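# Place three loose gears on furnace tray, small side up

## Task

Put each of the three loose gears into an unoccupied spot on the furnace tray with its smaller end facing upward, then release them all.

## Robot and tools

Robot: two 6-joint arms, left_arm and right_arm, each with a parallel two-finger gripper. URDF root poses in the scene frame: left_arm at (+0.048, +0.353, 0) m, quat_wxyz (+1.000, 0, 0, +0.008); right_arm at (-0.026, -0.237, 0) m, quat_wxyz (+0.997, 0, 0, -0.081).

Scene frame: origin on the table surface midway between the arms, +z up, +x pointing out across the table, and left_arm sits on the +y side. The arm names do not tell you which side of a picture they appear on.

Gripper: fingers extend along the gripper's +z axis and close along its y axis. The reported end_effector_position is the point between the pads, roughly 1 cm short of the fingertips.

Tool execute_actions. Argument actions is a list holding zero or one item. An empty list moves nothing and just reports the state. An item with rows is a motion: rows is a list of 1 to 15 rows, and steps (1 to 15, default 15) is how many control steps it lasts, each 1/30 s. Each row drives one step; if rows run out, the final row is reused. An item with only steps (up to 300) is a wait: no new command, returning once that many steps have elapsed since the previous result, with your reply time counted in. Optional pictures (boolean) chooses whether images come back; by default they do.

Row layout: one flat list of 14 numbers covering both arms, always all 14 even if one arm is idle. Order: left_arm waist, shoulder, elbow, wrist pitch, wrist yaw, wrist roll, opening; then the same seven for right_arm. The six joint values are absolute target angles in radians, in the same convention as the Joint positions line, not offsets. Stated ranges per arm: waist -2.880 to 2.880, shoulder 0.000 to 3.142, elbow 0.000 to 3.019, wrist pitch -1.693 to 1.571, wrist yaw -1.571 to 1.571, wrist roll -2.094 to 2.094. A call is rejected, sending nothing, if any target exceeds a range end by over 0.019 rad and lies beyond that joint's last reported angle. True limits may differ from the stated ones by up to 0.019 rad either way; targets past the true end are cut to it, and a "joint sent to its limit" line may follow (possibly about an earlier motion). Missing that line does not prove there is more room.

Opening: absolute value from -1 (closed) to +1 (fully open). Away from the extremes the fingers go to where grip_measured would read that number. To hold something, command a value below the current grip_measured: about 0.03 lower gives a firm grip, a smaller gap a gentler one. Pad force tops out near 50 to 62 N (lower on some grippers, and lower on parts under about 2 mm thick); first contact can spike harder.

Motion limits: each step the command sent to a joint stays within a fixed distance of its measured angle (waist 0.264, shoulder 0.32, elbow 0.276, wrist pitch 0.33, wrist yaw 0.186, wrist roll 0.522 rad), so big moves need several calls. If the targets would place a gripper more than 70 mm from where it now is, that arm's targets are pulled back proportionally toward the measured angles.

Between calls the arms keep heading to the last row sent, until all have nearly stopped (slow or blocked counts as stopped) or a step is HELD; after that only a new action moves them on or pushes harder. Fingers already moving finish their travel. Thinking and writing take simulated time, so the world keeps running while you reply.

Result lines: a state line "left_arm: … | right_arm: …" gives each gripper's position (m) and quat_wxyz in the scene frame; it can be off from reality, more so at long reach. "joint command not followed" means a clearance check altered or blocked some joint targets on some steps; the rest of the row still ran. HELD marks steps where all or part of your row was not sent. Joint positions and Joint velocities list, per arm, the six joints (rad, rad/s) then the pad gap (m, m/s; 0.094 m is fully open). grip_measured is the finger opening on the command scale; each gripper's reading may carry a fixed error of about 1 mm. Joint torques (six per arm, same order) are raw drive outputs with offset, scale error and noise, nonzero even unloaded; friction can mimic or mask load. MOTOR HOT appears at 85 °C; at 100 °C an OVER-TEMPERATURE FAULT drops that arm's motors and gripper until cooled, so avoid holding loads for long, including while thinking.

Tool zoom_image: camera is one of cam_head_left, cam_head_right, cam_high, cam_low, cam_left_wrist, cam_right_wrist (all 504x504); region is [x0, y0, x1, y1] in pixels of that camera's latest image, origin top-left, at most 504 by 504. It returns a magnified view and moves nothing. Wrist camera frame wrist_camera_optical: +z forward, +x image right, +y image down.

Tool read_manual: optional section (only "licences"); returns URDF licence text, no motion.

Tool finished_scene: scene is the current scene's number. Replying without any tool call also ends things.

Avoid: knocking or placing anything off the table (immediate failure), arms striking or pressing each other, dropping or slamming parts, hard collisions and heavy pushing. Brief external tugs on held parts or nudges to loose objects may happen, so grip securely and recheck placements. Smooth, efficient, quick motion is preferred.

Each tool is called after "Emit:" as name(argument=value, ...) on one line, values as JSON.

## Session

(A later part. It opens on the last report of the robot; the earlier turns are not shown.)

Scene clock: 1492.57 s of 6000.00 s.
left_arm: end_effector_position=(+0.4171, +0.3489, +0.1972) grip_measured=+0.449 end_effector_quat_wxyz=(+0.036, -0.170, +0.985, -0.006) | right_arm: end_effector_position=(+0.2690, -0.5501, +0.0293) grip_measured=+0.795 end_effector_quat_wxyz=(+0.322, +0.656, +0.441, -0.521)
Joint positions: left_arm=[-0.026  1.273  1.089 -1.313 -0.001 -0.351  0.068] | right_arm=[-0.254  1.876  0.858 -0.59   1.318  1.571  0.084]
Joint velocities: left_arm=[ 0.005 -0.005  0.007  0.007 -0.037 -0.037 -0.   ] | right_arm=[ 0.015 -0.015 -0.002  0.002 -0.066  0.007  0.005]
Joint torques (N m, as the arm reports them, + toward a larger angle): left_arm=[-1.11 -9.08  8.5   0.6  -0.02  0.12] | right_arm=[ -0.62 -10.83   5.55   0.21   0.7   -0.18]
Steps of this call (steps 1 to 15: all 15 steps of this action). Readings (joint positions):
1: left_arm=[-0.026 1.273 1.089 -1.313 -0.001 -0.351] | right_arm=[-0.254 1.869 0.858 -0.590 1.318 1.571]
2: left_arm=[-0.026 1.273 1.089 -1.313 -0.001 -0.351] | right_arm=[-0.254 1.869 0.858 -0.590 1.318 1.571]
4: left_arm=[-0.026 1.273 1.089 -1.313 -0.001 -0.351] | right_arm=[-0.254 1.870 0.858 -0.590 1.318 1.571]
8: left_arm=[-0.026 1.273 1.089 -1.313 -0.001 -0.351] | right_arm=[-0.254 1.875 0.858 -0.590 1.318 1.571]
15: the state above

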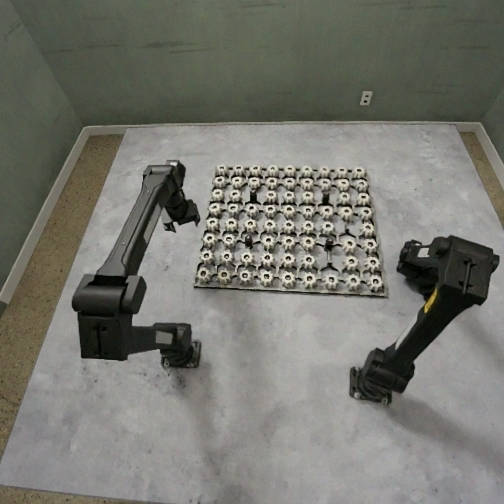

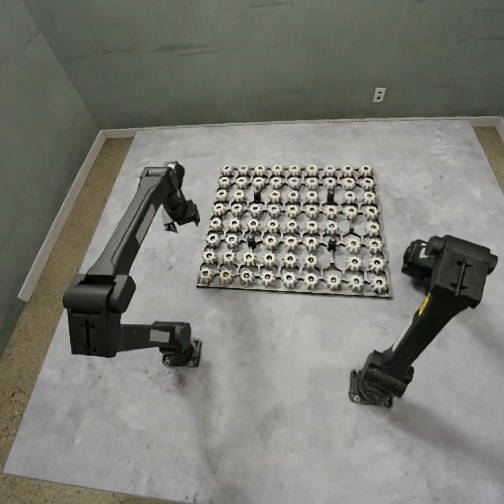

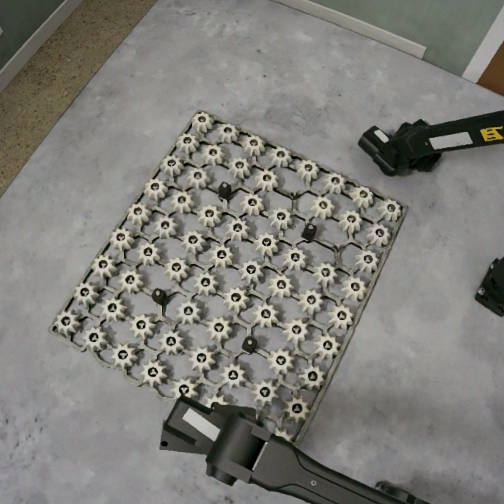

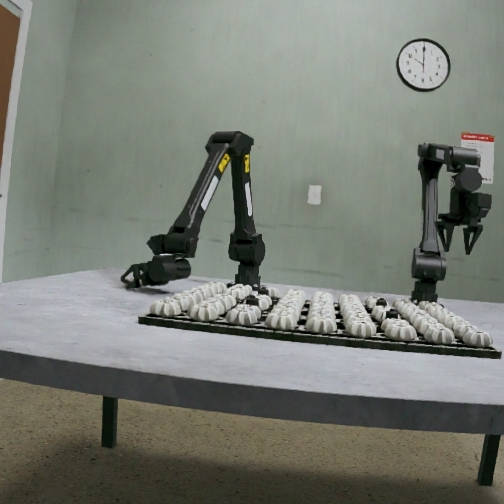

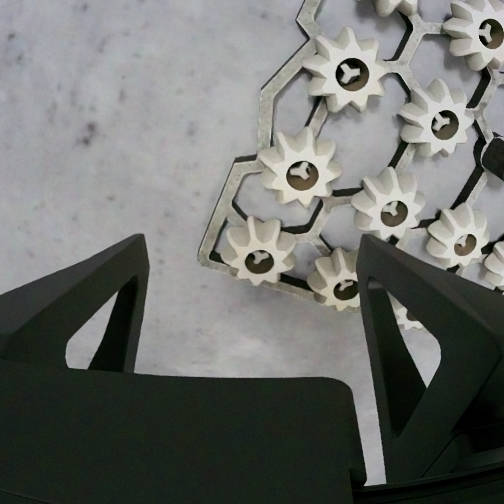

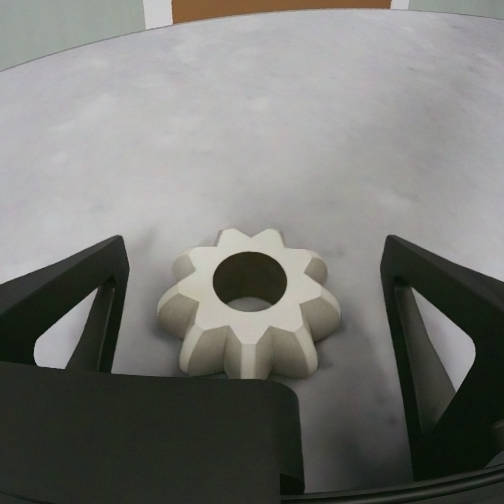

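Emit:
execute_actions(actions=[{"rows": [[-0.02,1.27,1.08,-1.32,0,-0.34,0.45,-0.262,1.87,0.87,-0.585,1.32,1.56,0.8],[-0.02,1.27,1.08,-1.32,0,-0.34,0.45,-0.262,1.855,0.88,-0.59,1.32,1.56,0.8],[-0.02,1.27,1.08,-1.32,0,-0.34,0.45,-0.262,1.84,0.89,-0.60,1.32,1.56,0.8],[-0.02,1.27,1.08,-1.32,0,-0.34,0.45,-0.262,1.825,0.90,-0.615,1.32,1.56,0.8],[-0.02,1.27,1.08,-1.32,0,-0.34,0.45,-0.262,1.81,0.912,-0.63,1.32,1.56,0.8],[-0.02,1.27,1.08,-1.32,0,-0.34,0.45,-0.262,1.795,0.924,-0.65,1.32,1.56,0.8],[-0.02,1.27,1.08,-1.32,0,-0.34,0.45,-0.262,1.78,0.936,-0.67,1.32,1.56,0.8],[-0.02,1.27,1.08,-1.32,0,-0.34,0.45,-0.262,1.765,0.948,-0.695,1.32,1.56,0.8],[-0.02,1.27,1.08,-1.32,0,-0.34,0.45,-0.262,1.75,0.96,-0.72,1.31,1.56,0.8],[-0.02,1.27,1.08,-1.32,0,-0.34,0.45,-0.262,1.735,0.972,-0.745,1.30,1.56,0.8],[-0.02,1.27,1.08,-1.32,0,-0.34,0.45,-0.262,1.72,0.984,-0.77,1.285,1.56,0.8],[-0.02,1.27,1.08,-1.32,0,-0.34,0.45,-0.265,1.705,0.996,-0.795,1.265,1.55,0.8],[-0.02,1.27,1.08,-1.32,0,-0.34,0.45,-0.27,1.69,1.008,-0.82,1.24,1.54,0.8],[-0.02,1.27,1.08,-1.32,0,-0.34,0.45,-0.277,1.675,1.02,-0.845,1.21,1.53,0.8],[-0.02,1.27,1.08,-1.32,0,-0.34,0.45,-0.285,1.66,1.032,-0.87,1.18,1.52,0.8]], "steps": 15}], pictures=false)

Emit:
execute_actions(actions=[{"rows": [[-0.02,1.27,1.08,-1.32,0,-0.34,0.45,-0.295,1.646,1.044,-0.893,1.145,1.50,0.8],[-0.02,1.27,1.08,-1.32,0,-0.34,0.45,-0.306,1.632,1.056,-0.916,1.11,1.48,0.8],[-0.02,1.27,1.08,-1.32,0,-0.34,0.45,-0.318,1.618,1.068,-0.939,1.07,1.46,0.8],[-0.02,1.27,1.08,-1.32,0,-0.34,0.45,-0.33,1.604,1.08,-0.962,1.03,1.44,0.8],[-0.02,1.27,1.08,-1.32,0,-0.34,0.45,-0.343,1.59,1.092,-0.985,0.99,1.42,0.8],[-0.02,1.27,1.08,-1.32,0,-0.34,0.45,-0.356,1.577,1.104,-1.007,0.95,1.40,0.8],[-0.02,1.27,1.08,-1.32,0,-0.34,0.45,-0.37,1.565,1.116,-1.028,0.91,1.38,0.8],[-0.02,1.27,1.08,-1.32,0,-0.34,0.45,-0.384,1.554,1.128,-1.048,0.87,1.36,0.8],[-0.02,1.27,1.08,-1.32,0,-0.34,0.45,-0.398,1.544,1.139,-1.066,0.83,1.34,0.8],[-0.02,1.27,1.08,-1.32,0,-0.34,0.45,-0.412,1.535,1.149,-1.082,0.79,1.32,0.8],[-0.02,1.27,1.08,-1.32,0,-0.34,0.45,-0.426,1.528,1.158,-1.097,0.75,1.30,0.8],[-0.02,1.27,1.08,-1.32,0,-0.34,0.45,-0.44,1.522,1.166,-1.11,0.71,1.28,0.8],[-0.02,1.27,1.08,-1.32,0,-0.34,0.45,-0.454,1.518,1.172,-1.12,0.67,1.26,0.8],[-0.02,1.27,1.08,-1.32,0,-0.34,0.45,-0.468,1.515,1.176,-1.128,0.63,1.24,0.8],[-0.02,1.27,1.08,-1.32,0,-0.34,0.45,-0.482,1.515,1.178,-1.134,0.59,1.22,0.8]], "steps": 15}], pictures=false)

Emit:
execute_actions(actions=[{"rows": [[-0.02,1.27,1.08,-1.32,0,-0.34,0.45,-0.497,1.515,1.178,-1.137,0.545,1.20,0.8],[-0.02,1.27,1.08,-1.32,0,-0.34,0.45,-0.512,1.515,1.178,-1.137,0.50,1.18,0.8],[-0.02,1.27,1.08,-1.32,0,-0.34,0.45,-0.527,1.515,1.178,-1.137,0.455,1.16,0.8],[-0.02,1.27,1.08,-1.32,0,-0.34,0.45,-0.542,1.515,1.178,-1.137,0.41,1.14,0.8],[-0.02,1.27,1.08,-1.32,0,-0.34,0.45,-0.557,1.515,1.178,-1.137,0.365,1.12,0.8],[-0.02,1.27,1.08,-1.32,0,-0.34,0.45,-0.572,1.515,1.178,-1.137,0.32,1.10,0.8],[-0.02,1.27,1.08,-1.32,0,-0.34,0.45,-0.587,1.515,1.178,-1.137,0.275,1.08,0.78],[-0.02,1.27,1.08,-1.32,0,-0.34,0.45,-0.601,1.515,1.178,-1.137,0.23,1.06,0.77],[-0.02,1.27,1.08,-1.32,0,-0.34,0.45,-0.614,1.515,1.178,-1.137,0.185,1.045,0.76],[-0.02,1.27,1.08,-1.32,0,-0.34,0.45,-0.626,1.515,1.178,-1.137,0.14,1.03,0.75],[-0.02,1.27,1.08,-1.32,0,-0.34,0.45,-0.636,1.515,1.178,-1.137,0.10,1.015,0.75],[-0.02,1.27,1.08,-1.32,0,-0.34,0.45,-0.644,1.515,1.178,-1.137,0.065,1.005,0.75],[-0.02,1.27,1.08,-1.32,0,-0.34,0.45,-0.650,1.515,1.178,-1.137,0.035,0.995,0.75],[-0.02,1.27,1.08,-1.32,0,-0.34,0.45,-0.654,1.515,1.178,-1.137,0.01,0.99,0.75],[-0.02,1.27,1.08,-1.32,0,-0.34,0.45,-0.656,1.515,1.178,-1.137,-0.005,0.99,0.75]], "steps": 15}], pictures=false)

Emit:
execute_actions(actions=[{"steps": 12}])

Scene clock: 1553.40 s of 6000.00 s.
left_arm: end_effector_position=(+0.4171, +0.3489, +0.1972) grip_measured=+0.449 end_effector_quat_wxyz=(+0.036, -0.170, +0.985, -0.006) | right_arm: end_effector_position=(+0.3005, -0.5595, +0.1017) grip_measured=+0.797 end_effector_quat_wxyz=(+0.311, +0.690, +0.449, -0.475)
Joint positions: left_arm=[-0.026  1.273  1.089 -1.313 -0.001 -0.351  0.068] | right_arm=[-0.257  1.721  0.98  -0.813  1.207  1.557  0.084]
Joint velocities: left_arm=[-0.005 -0.005 -0.012 -0.007 -0.051 -0.022  0.   ] | right_arm=[-0.093 -0.581  0.374 -0.701 -0.725 -0.198  0.002]
Joint torques (N m, as the arm reports them, + toward a larger angle): left_arm=[-1.05 -9.28  8.55  0.62 -0.01  0.13] | right_arm=[ -1.5  -14.47   9.59   0.02   0.58  -0.14]
Steps of this call (steps 1 to 15: the robot went on to your last target; steps 16 to 90: nothing new was sent; then 57.33 s passed at rest; steps 91 to 105: all 15 steps of this action). Readings (joint positions):
91: left_arm=[-0.026 1.273 1.089 -1.313 -0.001 -0.351] | right_arm=[-0.254 1.876 0.858 -0.590 1.318 1.571]
92: left_arm=[-0.026 1.273 1.089 -1.313 -0.001 -0.351] | right_arm=[-0.254 1.876 0.858 -0.590 1.318 1.571]
94: left_arm=[-0.026 1.273 1.089 -1.313 -0.001 -0.351] | right_arm=[-0.254 1.875 0.859 -0.594 1.318 1.571]
98: left_arm=[-0.026 1.273 1.089 -1.313 -0.001 -0.351] | right_arm=[-0.254 1.851 0.885 -0.650 1.318 1.571]
105: the state above

Scene clock: 1553.90 s of 6000.00 s.
left_arm: end_effector_position=(+0.4171, +0.3489, +0.1972) grip_measured=+0.449 end_effector_quat_wxyz=(+0.036, -0.170, +0.985, -0.006) | right_arm: end_effector_position=(+0.2751, -0.5740, +0.1453) grip_measured=+0.797 end_effector_quat_wxyz=(+0.129, +0.786, +0.535, -0.281)
Joint positions: left_arm=[-0.026  1.273  1.089 -1.313 -0.001 -0.351  0.068] | right_arm=[-0.452  1.543  1.132 -1.108  0.627  1.314  0.084]
Joint velocities: left_arm=[ 0.005 -0.005 -0.012 -0.002 -0.007  0.007 -0.   ] | right_arm=[-0.396 -0.151  0.139 -0.266 -0.989 -0.535  0.   ]
Joint torques (N m, as the arm reports them, + toward a larger angle): left_arm=[-1.09 -9.2   8.5   0.58 -0.01  0.12] | right_arm=[  0.95 -14.06  11.83  -0.35   0.43  -0.07]
Steps of this call (steps 1 to 15: all 15 steps of this action). Readings (joint positions):
1: left_arm=[-0.026 1.273 1.089 -1.313 -0.001 -0.351] | right_arm=[-0.262 1.702 0.993 -0.837 1.175 1.548]
2: left_arm=[-0.026 1.273 1.089 -1.313 -0.001 -0.351] | right_arm=[-0.268 1.683 1.006 -0.860 1.141 1.538]
4: left_arm=[-0.026 1.273 1.089 -1.313 -0.001 -0.351] | right_arm=[-0.287 1.650 1.029 -0.907 1.065 1.512]
8: left_arm=[-0.026 1.273 1.089 -1.313 -0.001 -0.351] | right_arm=[-0.345 1.600 1.071 -0.998 0.906 1.446]
15: the state above

Scene clock: 1554.40 s of 6000.00 s.
left_arm: end_effector_position=(+0.4171, +0.3489, +0.1972) grip_measured=+0.449 end_effector_quat_wxyz=(+0.036, -0.170, +0.985, -0.006) | right_arm: end_effector_position=(+0.2747, -0.5589, +0.1200) grip_measured=+0.753 end_effector_quat_wxyz=(+0.026, +0.801, +0.599, -0.005)
Joint positions: left_arm=[-0.026  1.273  1.089 -1.313 -0.001 -0.351  0.068] | right_arm=[-0.649  1.533  1.14  -1.128  0.016  1.046  0.082]
Joint velocities: left_arm=[ 0.015 -0.005 -0.002  0.002 -0.051 -0.007 -0.   ] | right_arm=[-0.151 -0.005 -0.002  0.007 -0.476 -0.286 -0.   ]
Joint torques (N m, as the arm reports them, + toward a larger angle): left_arm=[-1.04 -9.19  8.54  0.54 -0.01  0.13] | right_arm=[  1.2  -12.84  12.28   0.01   0.    -0.17]
Steps of this call (steps 1 to 15: all 15 steps of this action). Readings (joint positions):
1: left_arm=[-0.026 1.273 1.089 -1.313 -0.001 -0.351] | right_arm=[-0.466 1.538 1.136 -1.115 0.584 1.294]
2: left_arm=[-0.026 1.273 1.089 -1.313 -0.001 -0.351] | right_arm=[-0.480 1.535 1.139 -1.120 0.541 1.275]
4: left_arm=[-0.026 1.273 1.089 -1.313 -0.001 -0.351] | right_arm=[-0.507 1.533 1.140 -1.124 0.450 1.236]
8: left_arm=[-0.026 1.273 1.089 -1.313 -0.001 -0.351] | right_arm=[-0.566 1.533 1.140 -1.128 0.270 1.156]
15: the state above

Scene clock: 1554.80 s of 6000.00 s.
left_arm: end_effector_position=(+0.4171, +0.3489, +0.1972) grip_measured=+0.449 end_effector_quat_wxyz=(+0.036, -0.170, +0.985, -0.006) | right_arm: end_effector_position=(+0.2749, -0.5588, +0.1200) grip_measured=+0.753 end_effector_quat_wxyz=(+0.025, +0.790, +0.612, +0.003)
Joint positions: left_arm=[-0.026  1.273  1.089 -1.313 -0.001 -0.351  0.068] | right_arm=[-0.655  1.533  1.14  -1.128 -0.     1.006  0.082]
Joint velocities: left_arm=[-0.005 -0.005 -0.012 -0.002 -0.066 -0.037 -0.   ] | right_arm=[-0.015 -0.005 -0.007 -0.012 -0.022  0.007  0.001]
Joint torques (N m, as the arm reports them, + toward a larger angle): left_arm=[-1.17 -9.1   8.49  0.59 -0.01  0.13] | right_arm=[  0.98 -13.49  12.2    0.08  -0.1   -0.1 ]
Steps of this call (steps 1 to 12: the robot went on to your last target). Readings (joint positions):
1: left_arm=[-0.026 1.273 1.089 -1.313 -0.001 -0.351] | right_arm=[-0.653 1.533 1.140 -1.128 0.007 1.037]
2: left_arm=[-0.026 1.273 1.089 -1.313 -0.001 -0.351] | right_arm=[-0.655 1.533 1.140 -1.128 0.003 1.031]
4: left_arm=[-0.026 1.273 1.089 -1.313 -0.001 -0.351] | right_arm=[-0.655 1.533 1.140 -1.128 0.000 1.021]
8: left_arm=[-0.026 1.273 1.089 -1.313 -0.001 -0.351] | right_arm=[-0.655 1.533 1.140 -1.128 -0.000 1.010]
12: the state above

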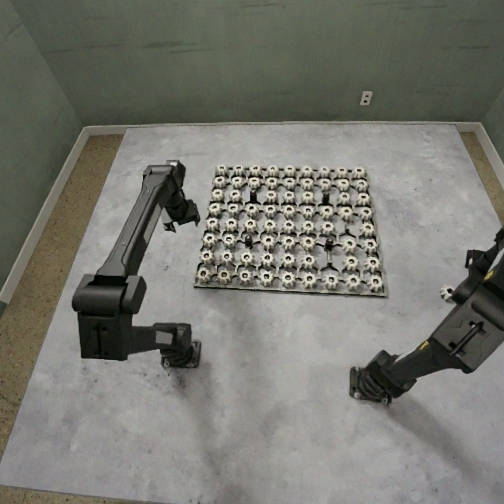

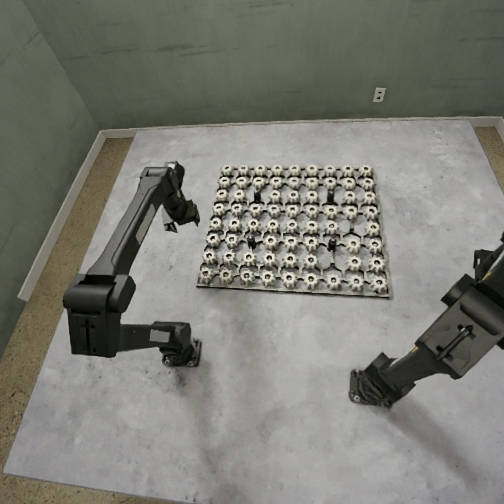

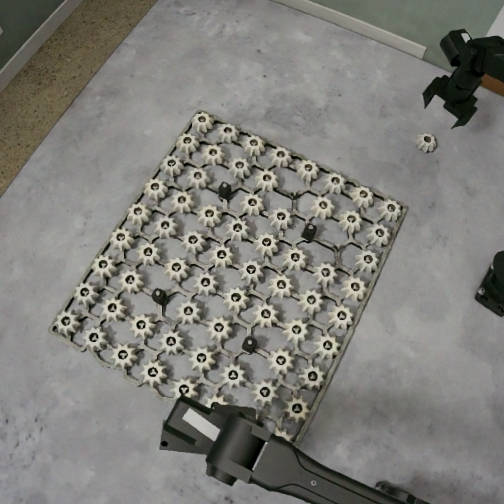

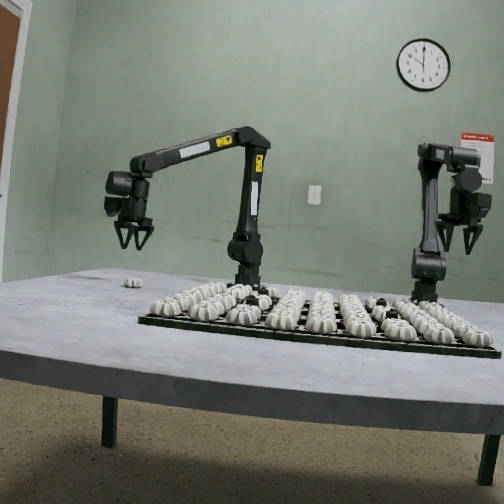

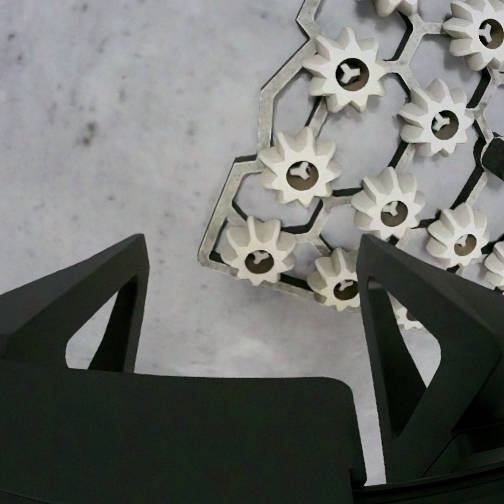

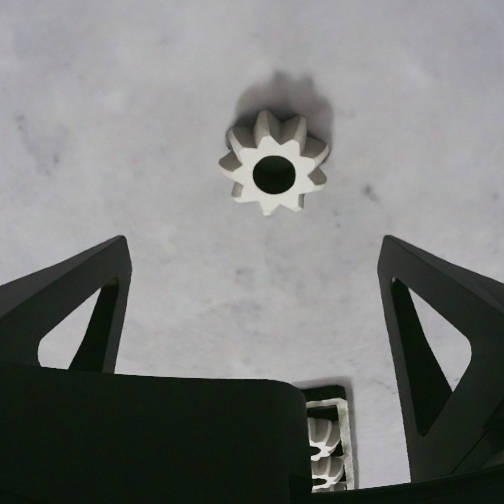

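Emit:
execute_actions(actions=[{"rows": [[-0.02,1.27,1.08,-1.32,0,-0.34,0.45,-0.654,1.54,1.14,-1.128,0,0.99,0.75],[-0.02,1.27,1.08,-1.32,0,-0.34,0.45,-0.652,1.548,1.134,-1.128,0,0.99,0.75],[-0.02,1.27,1.08,-1.32,0,-0.34,0.45,-0.650,1.556,1.128,-1.125,0,0.99,0.75],[-0.02,1.27,1.08,-1.32,0,-0.34,0.45,-0.648,1.565,1.121,-1.12,0,0.99,0.75],[-0.02,1.27,1.08,-1.32,0,-0.34,0.45,-0.646,1.574,1.114,-1.11,0,0.99,0.75],[-0.02,1.27,1.08,-1.32,0,-0.34,0.45,-0.644,1.583,1.107,-1.098,0,0.99,0.75],[-0.02,1.27,1.08,-1.32,0,-0.34,0.45,-0.642,1.592,1.10,-1.085,0,0.99,0.75],[-0.02,1.27,1.08,-1.32,0,-0.34,0.45,-0.640,1.601,1.093,-1.07,0,0.99,0.75],[-0.02,1.27,1.08,-1.32,0,-0.34,0.45,-0.638,1.61,1.086,-1.055,0,0.99,0.75],[-0.02,1.27,1.08,-1.32,0,-0.34,0.45,-0.638,1.618,1.079,-1.04,0,0.99,0.75],[-0.02,1.27,1.08,-1.32,0,-0.34,0.45,-0.638,1.625,1.073,-1.025,0,0.99,0.75],[-0.02,1.27,1.08,-1.32,0,-0.34,0.45,-0.638,1.631,1.067,-1.01,0,0.99,0.75],[-0.02,1.27,1.08,-1.32,0,-0.34,0.45,-0.638,1.636,1.062,-0.998,0,0.99,0.75],[-0.02,1.27,1.08,-1.32,0,-0.34,0.45,-0.638,1.639,1.059,-0.988,0,0.99,0.75],[-0.02,1.27,1.08,-1.32,0,-0.34,0.45,-0.638,1.640,1.058,-0.982,0,0.99,0.75]], "steps": 15}], pictures=false)

Emit:
execute_actions(actions=[{"steps": 12}])

Scene clock: 1572.43 s of 6000.00 s.
left_arm: end_effector_position=(+0.4171, +0.3489, +0.1972) grip_measured=+0.449 end_effector_quat_wxyz=(+0.036, -0.170, +0.985, -0.006) | right_arm: end_effector_position=(+0.2692, -0.5484, +0.0528) grip_measured=+0.753 end_effector_quat_wxyz=(-0.006, +0.788, +0.616, -0.000)
Joint positions: left_arm=[-0.026  1.273  1.089 -1.313 -0.001 -0.351  0.068] | right_arm=[-0.648  1.626  1.055 -1.012 -0.     1.003  0.082]
Joint velocities: left_arm=[-0.005 -0.005 -0.007  0.012  0.037 -0.051  0.001] | right_arm=[ 0.024  0.249 -0.154  0.271 -0.022 -0.037  0.001]
Joint torques (N m, as the arm reports them, + toward a larger angle): left_arm=[-1.06 -9.17  8.49  0.58 -0.01  0.13] | right_arm=[  1.55 -12.64   9.02   0.34   0.13  -0.13]
Steps of this call (steps 1 to 30: the robot went on to your last target; steps 31 to 90: nothing new was sent; then 14.13 s passed at rest; steps 91 to 105: all 15 steps of this action). Readings (joint positions):
91: left_arm=[-0.026 1.273 1.089 -1.313 -0.001 -0.351] | right_arm=[-0.655 1.533 1.140 -1.128 -0.000 1.003]
92: left_arm=[-0.026 1.273 1.089 -1.313 -0.001 -0.351] | right_arm=[-0.655 1.533 1.138 -1.128 -0.000 1.003]
94: left_arm=[-0.026 1.273 1.089 -1.313 -0.001 -0.351] | right_arm=[-0.655 1.533 1.131 -1.128 -0.000 1.003]
98: left_arm=[-0.026 1.273 1.089 -1.313 -0.001 -0.351] | right_arm=[-0.654 1.551 1.104 -1.105 -0.000 1.003]
105: the state above

Scene clock: 1572.83 s of 6000.00 s.
left_arm: end_effector_position=(+0.4171, +0.3489, +0.1972) grip_measured=+0.449 end_effector_quat_wxyz=(+0.036, -0.170, +0.985, -0.006) | right_arm: end_effector_position=(+0.2693, -0.5483, +0.0448) grip_measured=+0.753 end_effector_quat_wxyz=(-0.007, +0.787, +0.616, -0.000)
Joint positions: left_arm=[-0.026  1.273  1.089 -1.313 -0.001 -0.351  0.068] | right_arm=[-0.648  1.639  1.047 -0.992 -0.     1.003  0.082]
Joint velocities: left_arm=[-0.015  0.005 -0.027  0.007  0.022  0.007 -0.001] | right_arm=[ 0.005  0.005  0.002  0.002  0.022 -0.007 -0.001]
Joint torques (N m, as the arm reports them, + toward a larger angle): left_arm=[-1.   -9.24  8.52  0.6  -0.01  0.12] | right_arm=[  1.21 -12.33   8.33   0.32   0.14  -0.1 ]
Steps of this call (steps 1 to 12: the robot went on to your last target). Readings (joint positions):
1: left_arm=[-0.026 1.273 1.089 -1.313 -0.001 -0.351] | right_arm=[-0.648 1.632 1.051 -1.004 -0.000 1.003]
2: left_arm=[-0.026 1.273 1.089 -1.313 -0.001 -0.351] | right_arm=[-0.648 1.637 1.049 -1.000 -0.000 1.003]
4: left_arm=[-0.026 1.273 1.089 -1.313 -0.001 -0.351] | right_arm=[-0.648 1.639 1.047 -0.997 -0.000 1.003]
8: left_arm=[-0.026 1.273 1.089 -1.313 -0.001 -0.351] | right_arm=[-0.648 1.639 1.047 -0.993 -0.000 1.003]
12: the state above

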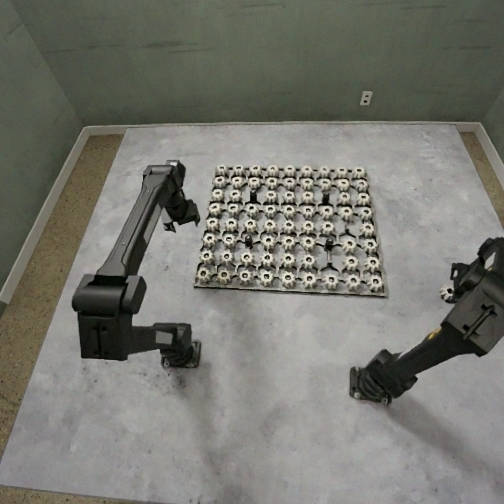

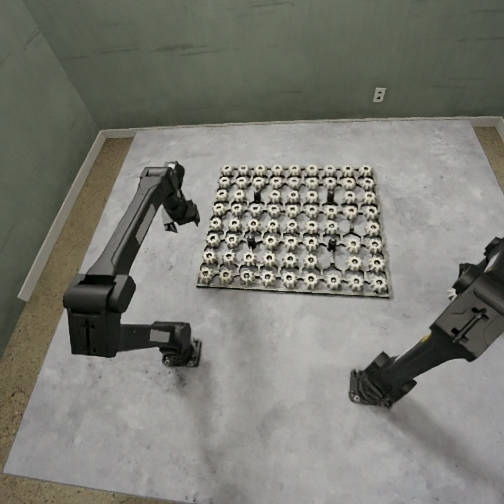

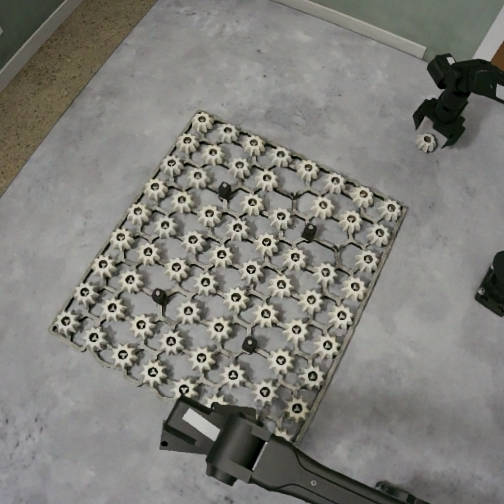

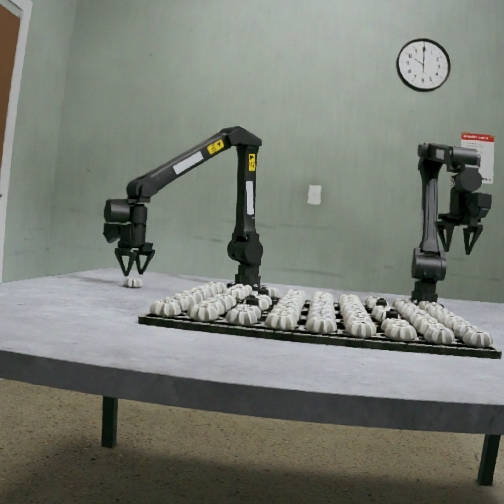

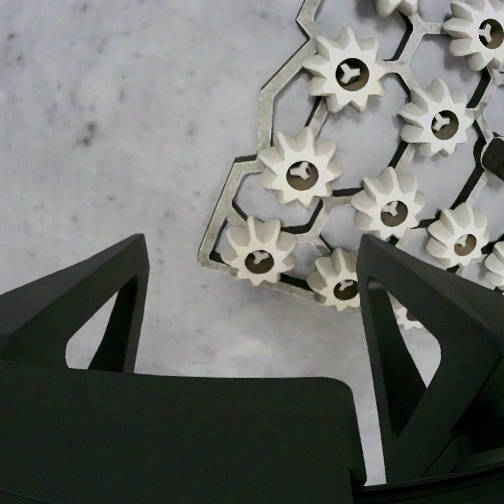

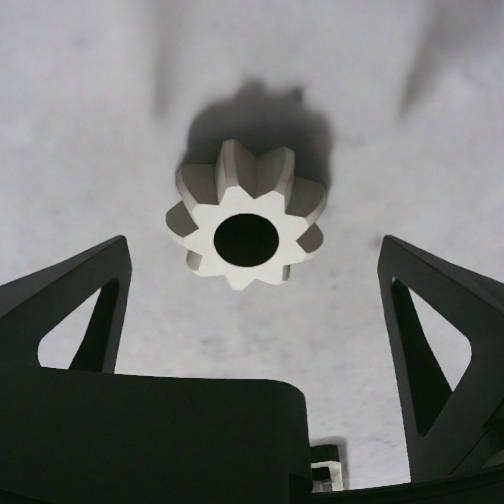

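Emit:
execute_actions(actions=[{"rows": [[-0.02,1.27,1.08,-1.32,0,-0.34,0.45,-0.636,1.643,1.054,-0.978,0,0.99,0.75],[-0.02,1.27,1.08,-1.32,0,-0.34,0.45,-0.634,1.646,1.051,-0.974,0,0.99,0.75],[-0.02,1.27,1.08,-1.32,0,-0.34,0.45,-0.632,1.649,1.048,-0.97,0,0.99,0.75],[-0.02,1.27,1.08,-1.32,0,-0.34,0.45,-0.630,1.653,1.045,-0.964,0,0.99,0.75],[-0.02,1.27,1.08,-1.32,0,-0.34,0.45,-0.629,1.657,1.042,-0.957,0,0.99,0.75],[-0.02,1.27,1.08,-1.32,0,-0.34,0.45,-0.629,1.661,1.039,-0.95,0,0.99,0.75],[-0.02,1.27,1.08,-1.32,0,-0.34,0.45,-0.629,1.665,1.036,-0.942,0,0.99,0.75],[-0.02,1.27,1.08,-1.32,0,-0.34,0.45,-0.629,1.669,1.033,-0.934,0,0.99,0.75],[-0.02,1.27,1.08,-1.32,0,-0.34,0.45,-0.629,1.673,1.03,-0.926,0,0.99,0.75],[-0.02,1.27,1.08,-1.32,0,-0.34,0.45,-0.629,1.677,1.027,-0.918,0,0.99,0.75],[-0.02,1.27,1.08,-1.32,0,-0.34,0.45,-0.629,1.681,1.024,-0.91,0,0.99,0.75],[-0.02,1.27,1.08,-1.32,0,-0.34,0.45,-0.629,1.685,1.021,-0.902,0,0.99,0.75],[-0.02,1.27,1.08,-1.32,0,-0.34,0.45,-0.629,1.688,1.019,-0.894,0,0.99,0.75],[-0.02,1.27,1.08,-1.32,0,-0.34,0.45,-0.629,1.691,1.017,-0.886,0,0.99,0.75],[-0.02,1.27,1.08,-1.32,0,-0.34,0.45,-0.629,1.693,1.016,-0.881,0,0.99,0.75]], "steps": 15}], pictures=false)

Emit:
execute_actions(actions=[{"steps": 12}])

Scene clock: 1596.60 s of 6000.00 s.
left_arm: end_effector_position=(+0.4171, +0.3489, +0.1972) grip_measured=+0.449 end_effector_quat_wxyz=(+0.036, -0.170, +0.985, -0.006) | right_arm: end_effector_position=(+0.2749, -0.5487, +0.0237) grip_measured=+0.753 end_effector_quat_wxyz=(+0.007, +0.785, +0.620, +0.001)
Joint positions: left_arm=[-0.026  1.273  1.089 -1.313 -0.001 -0.351  0.068] | right_arm=[-0.639  1.667  1.016 -0.905 -0.     1.003  0.082]
Joint velocities: left_arm=[-0.005 -0.015 -0.002 -0.007 -0.037  0.007  0.001] | right_arm=[-0.015  0.132 -0.09   0.198  0.037 -0.037 -0.   ]
Joint torques (N m, as the arm reports them, + toward a larger angle): left_arm=[-1.02 -9.31  8.5   0.58 -0.02  0.13] | right_arm=[  1.41 -10.88   7.7    0.3    0.06  -0.16]
Steps of this call (steps 1 to 30: the robot went on to your last target; steps 31 to 90: nothing new was sent; then 20.27 s passed at rest; steps 91 to 105: all 15 steps of this action). Readings (joint positions):
91: left_arm=[-0.026 1.273 1.089 -1.313 -0.001 -0.351] | right_arm=[-0.648 1.639 1.047 -0.992 -0.000 1.003]
92: left_arm=[-0.026 1.273 1.089 -1.313 -0.001 -0.351] | right_arm=[-0.648 1.639 1.047 -0.990 -0.000 1.003]
94: left_arm=[-0.026 1.273 1.089 -1.313 -0.001 -0.351] | right_arm=[-0.647 1.639 1.046 -0.983 -0.000 1.003]
98: left_arm=[-0.026 1.273 1.089 -1.313 -0.001 -0.351] | right_arm=[-0.641 1.640 1.036 -0.959 -0.000 1.003]
105: the state above

Scene clock: 1597.00 s of 6000.00 s.
left_arm: end_effector_position=(+0.4171, +0.3489, +0.1972) grip_measured=+0.449 end_effector_quat_wxyz=(+0.036, -0.170, +0.985, -0.006) | right_arm: end_effector_position=(+0.2741, -0.5478, +0.0163) grip_measured=+0.753 end_effector_quat_wxyz=(+0.004, +0.785, +0.620, +0.001)
Joint positions: left_arm=[-0.026  1.273  1.089 -1.313 -0.001 -0.351  0.068] | right_arm=[-0.639  1.681  1.01  -0.892 -0.     1.003  0.082]
Joint velocities: left_arm=[ 0.005  0.005 -0.012  0.002  0.022  0.007 -0.   ] | right_arm=[-0.015 -0.005 -0.002 -0.012  0.022  0.022 -0.001]
Joint torques (N m, as the arm reports them, + toward a larger angle): left_arm=[-1.07 -9.29  8.5   0.59 -0.02  0.13] | right_arm=[  0.7  -12.1    7.73   0.25   0.15  -0.11]
Steps of this call (steps 1 to 12: the robot went on to your last target). Readings (joint positions):
1: left_arm=[-0.026 1.273 1.089 -1.313 -0.001 -0.351] | right_arm=[-0.639 1.671 1.014 -0.900 -0.000 1.003]
2: left_arm=[-0.026 1.273 1.089 -1.313 -0.001 -0.351] | right_arm=[-0.639 1.676 1.012 -0.897 -0.000 1.003]
4: left_arm=[-0.026 1.273 1.089 -1.313 -0.001 -0.351] | right_arm=[-0.639 1.680 1.011 -0.894 -0.000 1.003]
8: left_arm=[-0.026 1.273 1.089 -1.313 -0.001 -0.351] | right_arm=[-0.639 1.681 1.010 -0.892 -0.000 1.003]
12: the state above

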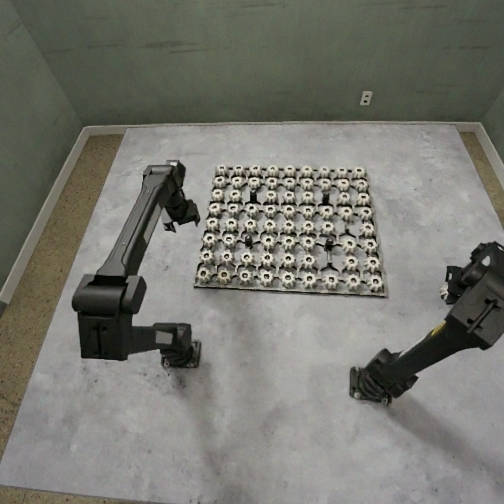

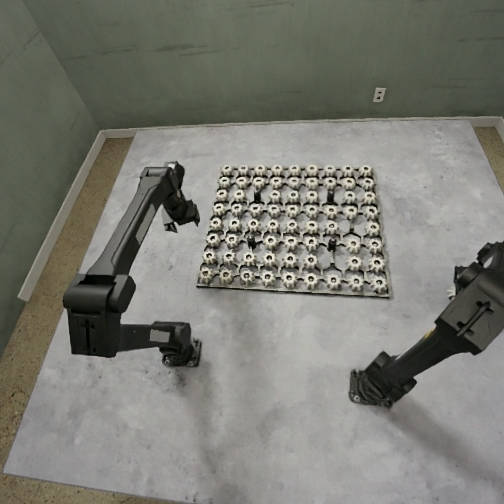

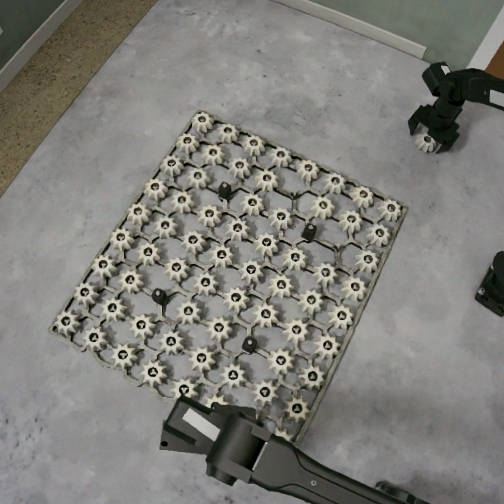

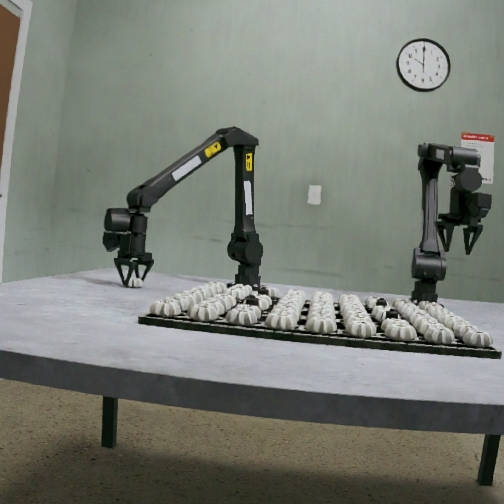

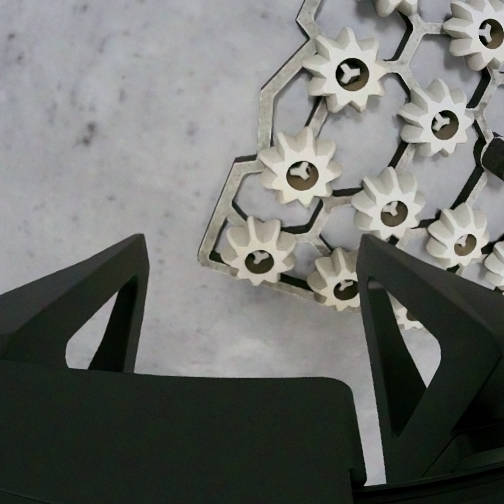

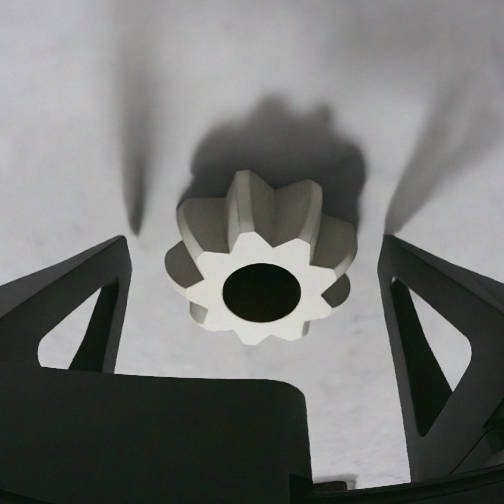

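Emit:
execute_actions(actions=[{"rows": [[-0.02,1.27,1.08,-1.32,0,-0.34,0.45,-0.629,1.695,1.014,-0.881,0,0.99,0.72],[-0.02,1.27,1.08,-1.32,0,-0.34,0.45,-0.629,1.697,1.012,-0.881,0,0.99,0.68],[-0.02,1.27,1.08,-1.32,0,-0.34,0.45,-0.629,1.699,1.010,-0.881,0,0.99,0.64],[-0.02,1.27,1.08,-1.32,0,-0.34,0.45,-0.629,1.701,1.009,-0.881,0,0.99,0.60],[-0.02,1.27,1.08,-1.32,0,-0.34,0.45,-0.629,1.702,1.008,-0.881,0,0.99,0.56],[-0.02,1.27,1.08,-1.32,0,-0.34,0.45,-0.629,1.702,1.008,-0.881,0,0.99,0.52],[-0.02,1.27,1.08,-1.32,0,-0.34,0.45,-0.629,1.702,1.008,-0.881,0,0.99,0.48],[-0.02,1.27,1.08,-1.32,0,-0.34,0.45,-0.629,1.702,1.008,-0.881,0,0.99,0.45]], "steps": 15}], pictures=false)

Scene clock: 1605.03 s of 6000.00 s.
left_arm: end_effector_position=(+0.4171, +0.3489, +0.1972) grip_measured=+0.449 end_effector_quat_wxyz=(+0.036, -0.170, +0.985, -0.006) | right_arm: end_effector_position=(+0.2722, -0.5459, +0.0143) grip_measured=+0.453 end_effector_quat_wxyz=(+0.001, +0.785, +0.620, +0.000)
Joint positions: left_arm=[-0.026  1.273  1.089 -1.313 -0.001 -0.351  0.068] | right_arm=[-0.639  1.681  1.004 -0.892 -0.     1.002  0.068]
Joint velocities: left_arm=[-0.015 -0.005 -0.012  0.012 -0.066 -0.037  0.001] | right_arm=[-0.005 -0.005 -0.002  0.002 -0.022 -0.037  0.001]
Joint torques (N m, as the arm reports them, + toward a larger angle): left_arm=[-0.93 -9.28  8.52  0.56 -0.02  0.12] | right_arm=[  1.79 -11.81   7.29   0.16   0.09  -0.15]
Steps of this call (steps 1 to 30: the robot went on to your last target; steps 31 to 90: nothing new was sent; then 4.53 s passed at rest; steps 91 to 105: all 15 steps of this action). Readings (joint positions):
91: left_arm=[-0.026 1.273 1.089 -1.313 -0.001 -0.351] | right_arm=[-0.639 1.681 1.010 -0.892 -0.000 1.003]
92: left_arm=[-0.026 1.273 1.089 -1.313 -0.001 -0.351] | right_arm=[-0.639 1.681 1.010 -0.892 -0.000 1.002]
94: left_arm=[-0.026 1.273 1.089 -1.313 -0.001 -0.351] | right_arm=[-0.639 1.681 1.009 -0.892 -0.000 1.002]
98: left_arm=[-0.026 1.273 1.089 -1.313 -0.001 -0.351] | right_arm=[-0.639 1.681 1.005 -0.892 -0.000 1.002]
105: the state above

Good enough; close.

Emit:
execute_actions(actions=[{"rows": [[-0.02,1.27,1.08,-1.32,0,-0.34,0.45,-0.629,1.70,1.008,-0.881,0,0.99,0.42],[-0.02,1.27,1.08,-1.32,0,-0.34,0.45,-0.629,1.70,1.008,-0.881,0,0.99,0.39],[-0.02,1.27,1.08,-1.32,0,-0.34,0.45,-0.629,1.70,1.008,-0.881,0,0.99,0.36],[-0.02,1.27,1.08,-1.32,0,-0.34,0.45,-0.629,1.70,1.008,-0.881,0,0.99,0.33],[-0.02,1.27,1.08,-1.32,0,-0.34,0.45,-0.629,1.70,1.008,-0.881,0,0.99,0.30],[-0.02,1.27,1.08,-1.32,0,-0.34,0.45,-0.629,1.70,1.008,-0.881,0,0.99,0.28],[-0.02,1.27,1.08,-1.32,0,-0.34,0.45,-0.629,1.70,1.008,-0.881,0,0.99,0.26],[-0.02,1.27,1.08,-1.32,0,-0.34,0.45,-0.629,1.70,1.008,-0.881,0,0.99,0.24],[-0.02,1.27,1.08,-1.32,0,-0.34,0.45,-0.629,1.70,1.008,-0.881,0,0.99,0.22],[-0.02,1.27,1.08,-1.32,0,-0.34,0.45,-0.629,1.70,1.008,-0.881,0,0.99,0.20],[-0.02,1.27,1.08,-1.32,0,-0.34,0.45,-0.629,1.70,1.008,-0.881,0,0.99,0.18],[-0.02,1.27,1.08,-1.32,0,-0.34,0.45,-0.629,1.70,1.008,-0.881,0,0.99,0.15],[-0.02,1.27,1.08,-1.32,0,-0.34,0.45,-0.629,1.70,1.008,-0.881,0,0.99,0.12],[-0.02,1.27,1.08,-1.32,0,-0.34,0.45,-0.629,1.70,1.008,-0.881,0,0.99,0.11]], "steps": 15}])

Scene clock: 1615.60 s of 6000.00 s.
left_arm: end_effector_position=(+0.4171, +0.3489, +0.1972) grip_measured=+0.449 end_effector_quat_wxyz=(+0.036, -0.170, +0.985, -0.006) | right_arm: end_effector_position=(+0.2727, -0.5462, +0.0142) grip_measured=+0.217 end_effector_quat_wxyz=(+0.002, +0.784, +0.620, +0.000)
Joint positions: left_arm=[-0.026  1.273  1.089 -1.313 -0.001 -0.351  0.068] | right_arm=[-0.638  1.682  1.004 -0.889 -0.     1.002  0.057]
Joint velocities: left_arm=[ 0.005 -0.005  0.002 -0.007 -0.022  0.051  0.001] | right_arm=[-0.005 -0.005  0.017 -0.002  0.051 -0.022 -0.001]
Joint torques (N m, as the arm reports them, + toward a larger angle): left_arm=[-1.01 -9.15  8.54  0.61 -0.01  0.13] | right_arm=[  1.67 -10.92   7.65   0.37   0.12  -0.15]
Steps of this call (steps 1 to 15: the robot went on to your last target; steps 16 to 90: nothing new was sent; then 7.07 s passed at rest; steps 91 to 105: all 15 steps of this action). Readings (joint positions):
91: left_arm=[-0.026 1.273 1.089 -1.313 -0.001 -0.351] | right_arm=[-0.639 1.681 1.004 -0.892 -0.000 1.002]
92: left_arm=[-0.026 1.273 1.089 -1.313 -0.001 -0.351] | right_arm=[-0.639 1.681 1.004 -0.892 -0.000 1.002]
94: left_arm=[-0.026 1.273 1.089 -1.313 -0.001 -0.351] | right_arm=[-0.639 1.681 1.004 -0.892 -0.000 1.002]
98: left_arm=[-0.026 1.273 1.089 -1.313 -0.001 -0.351] | right_arm=[-0.638 1.681 1.004 -0.890 -0.000 1.002]
105: the state above

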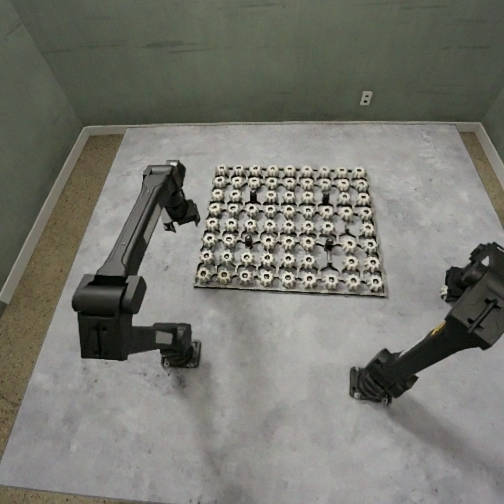

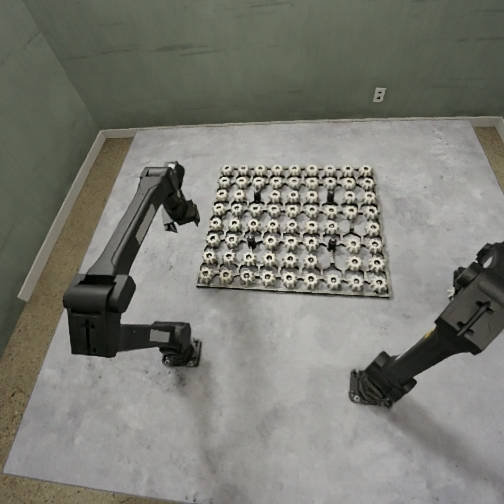

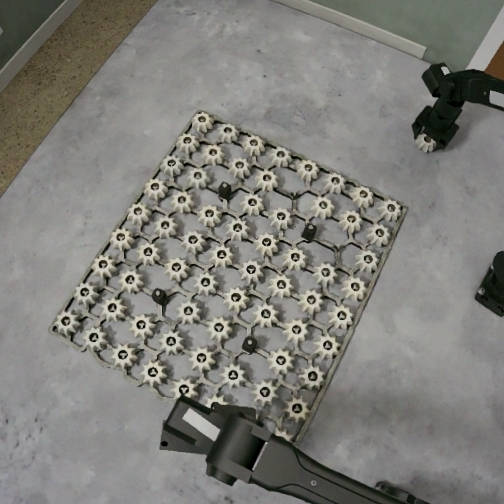

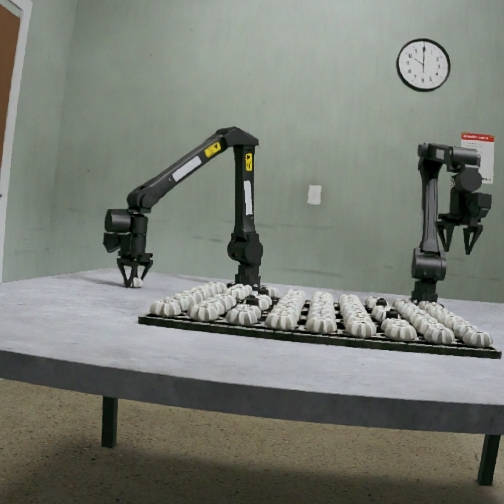

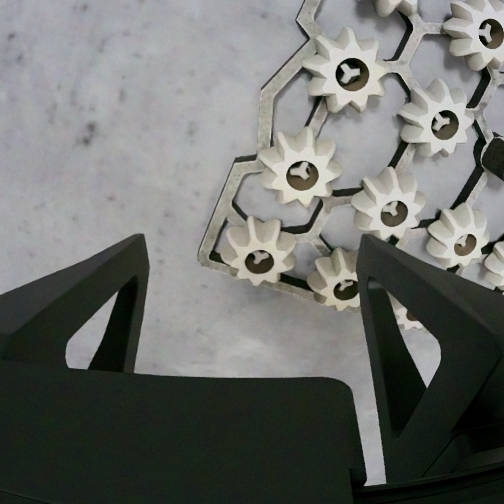

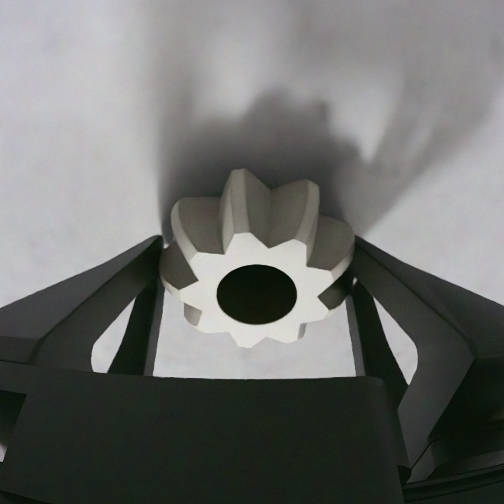

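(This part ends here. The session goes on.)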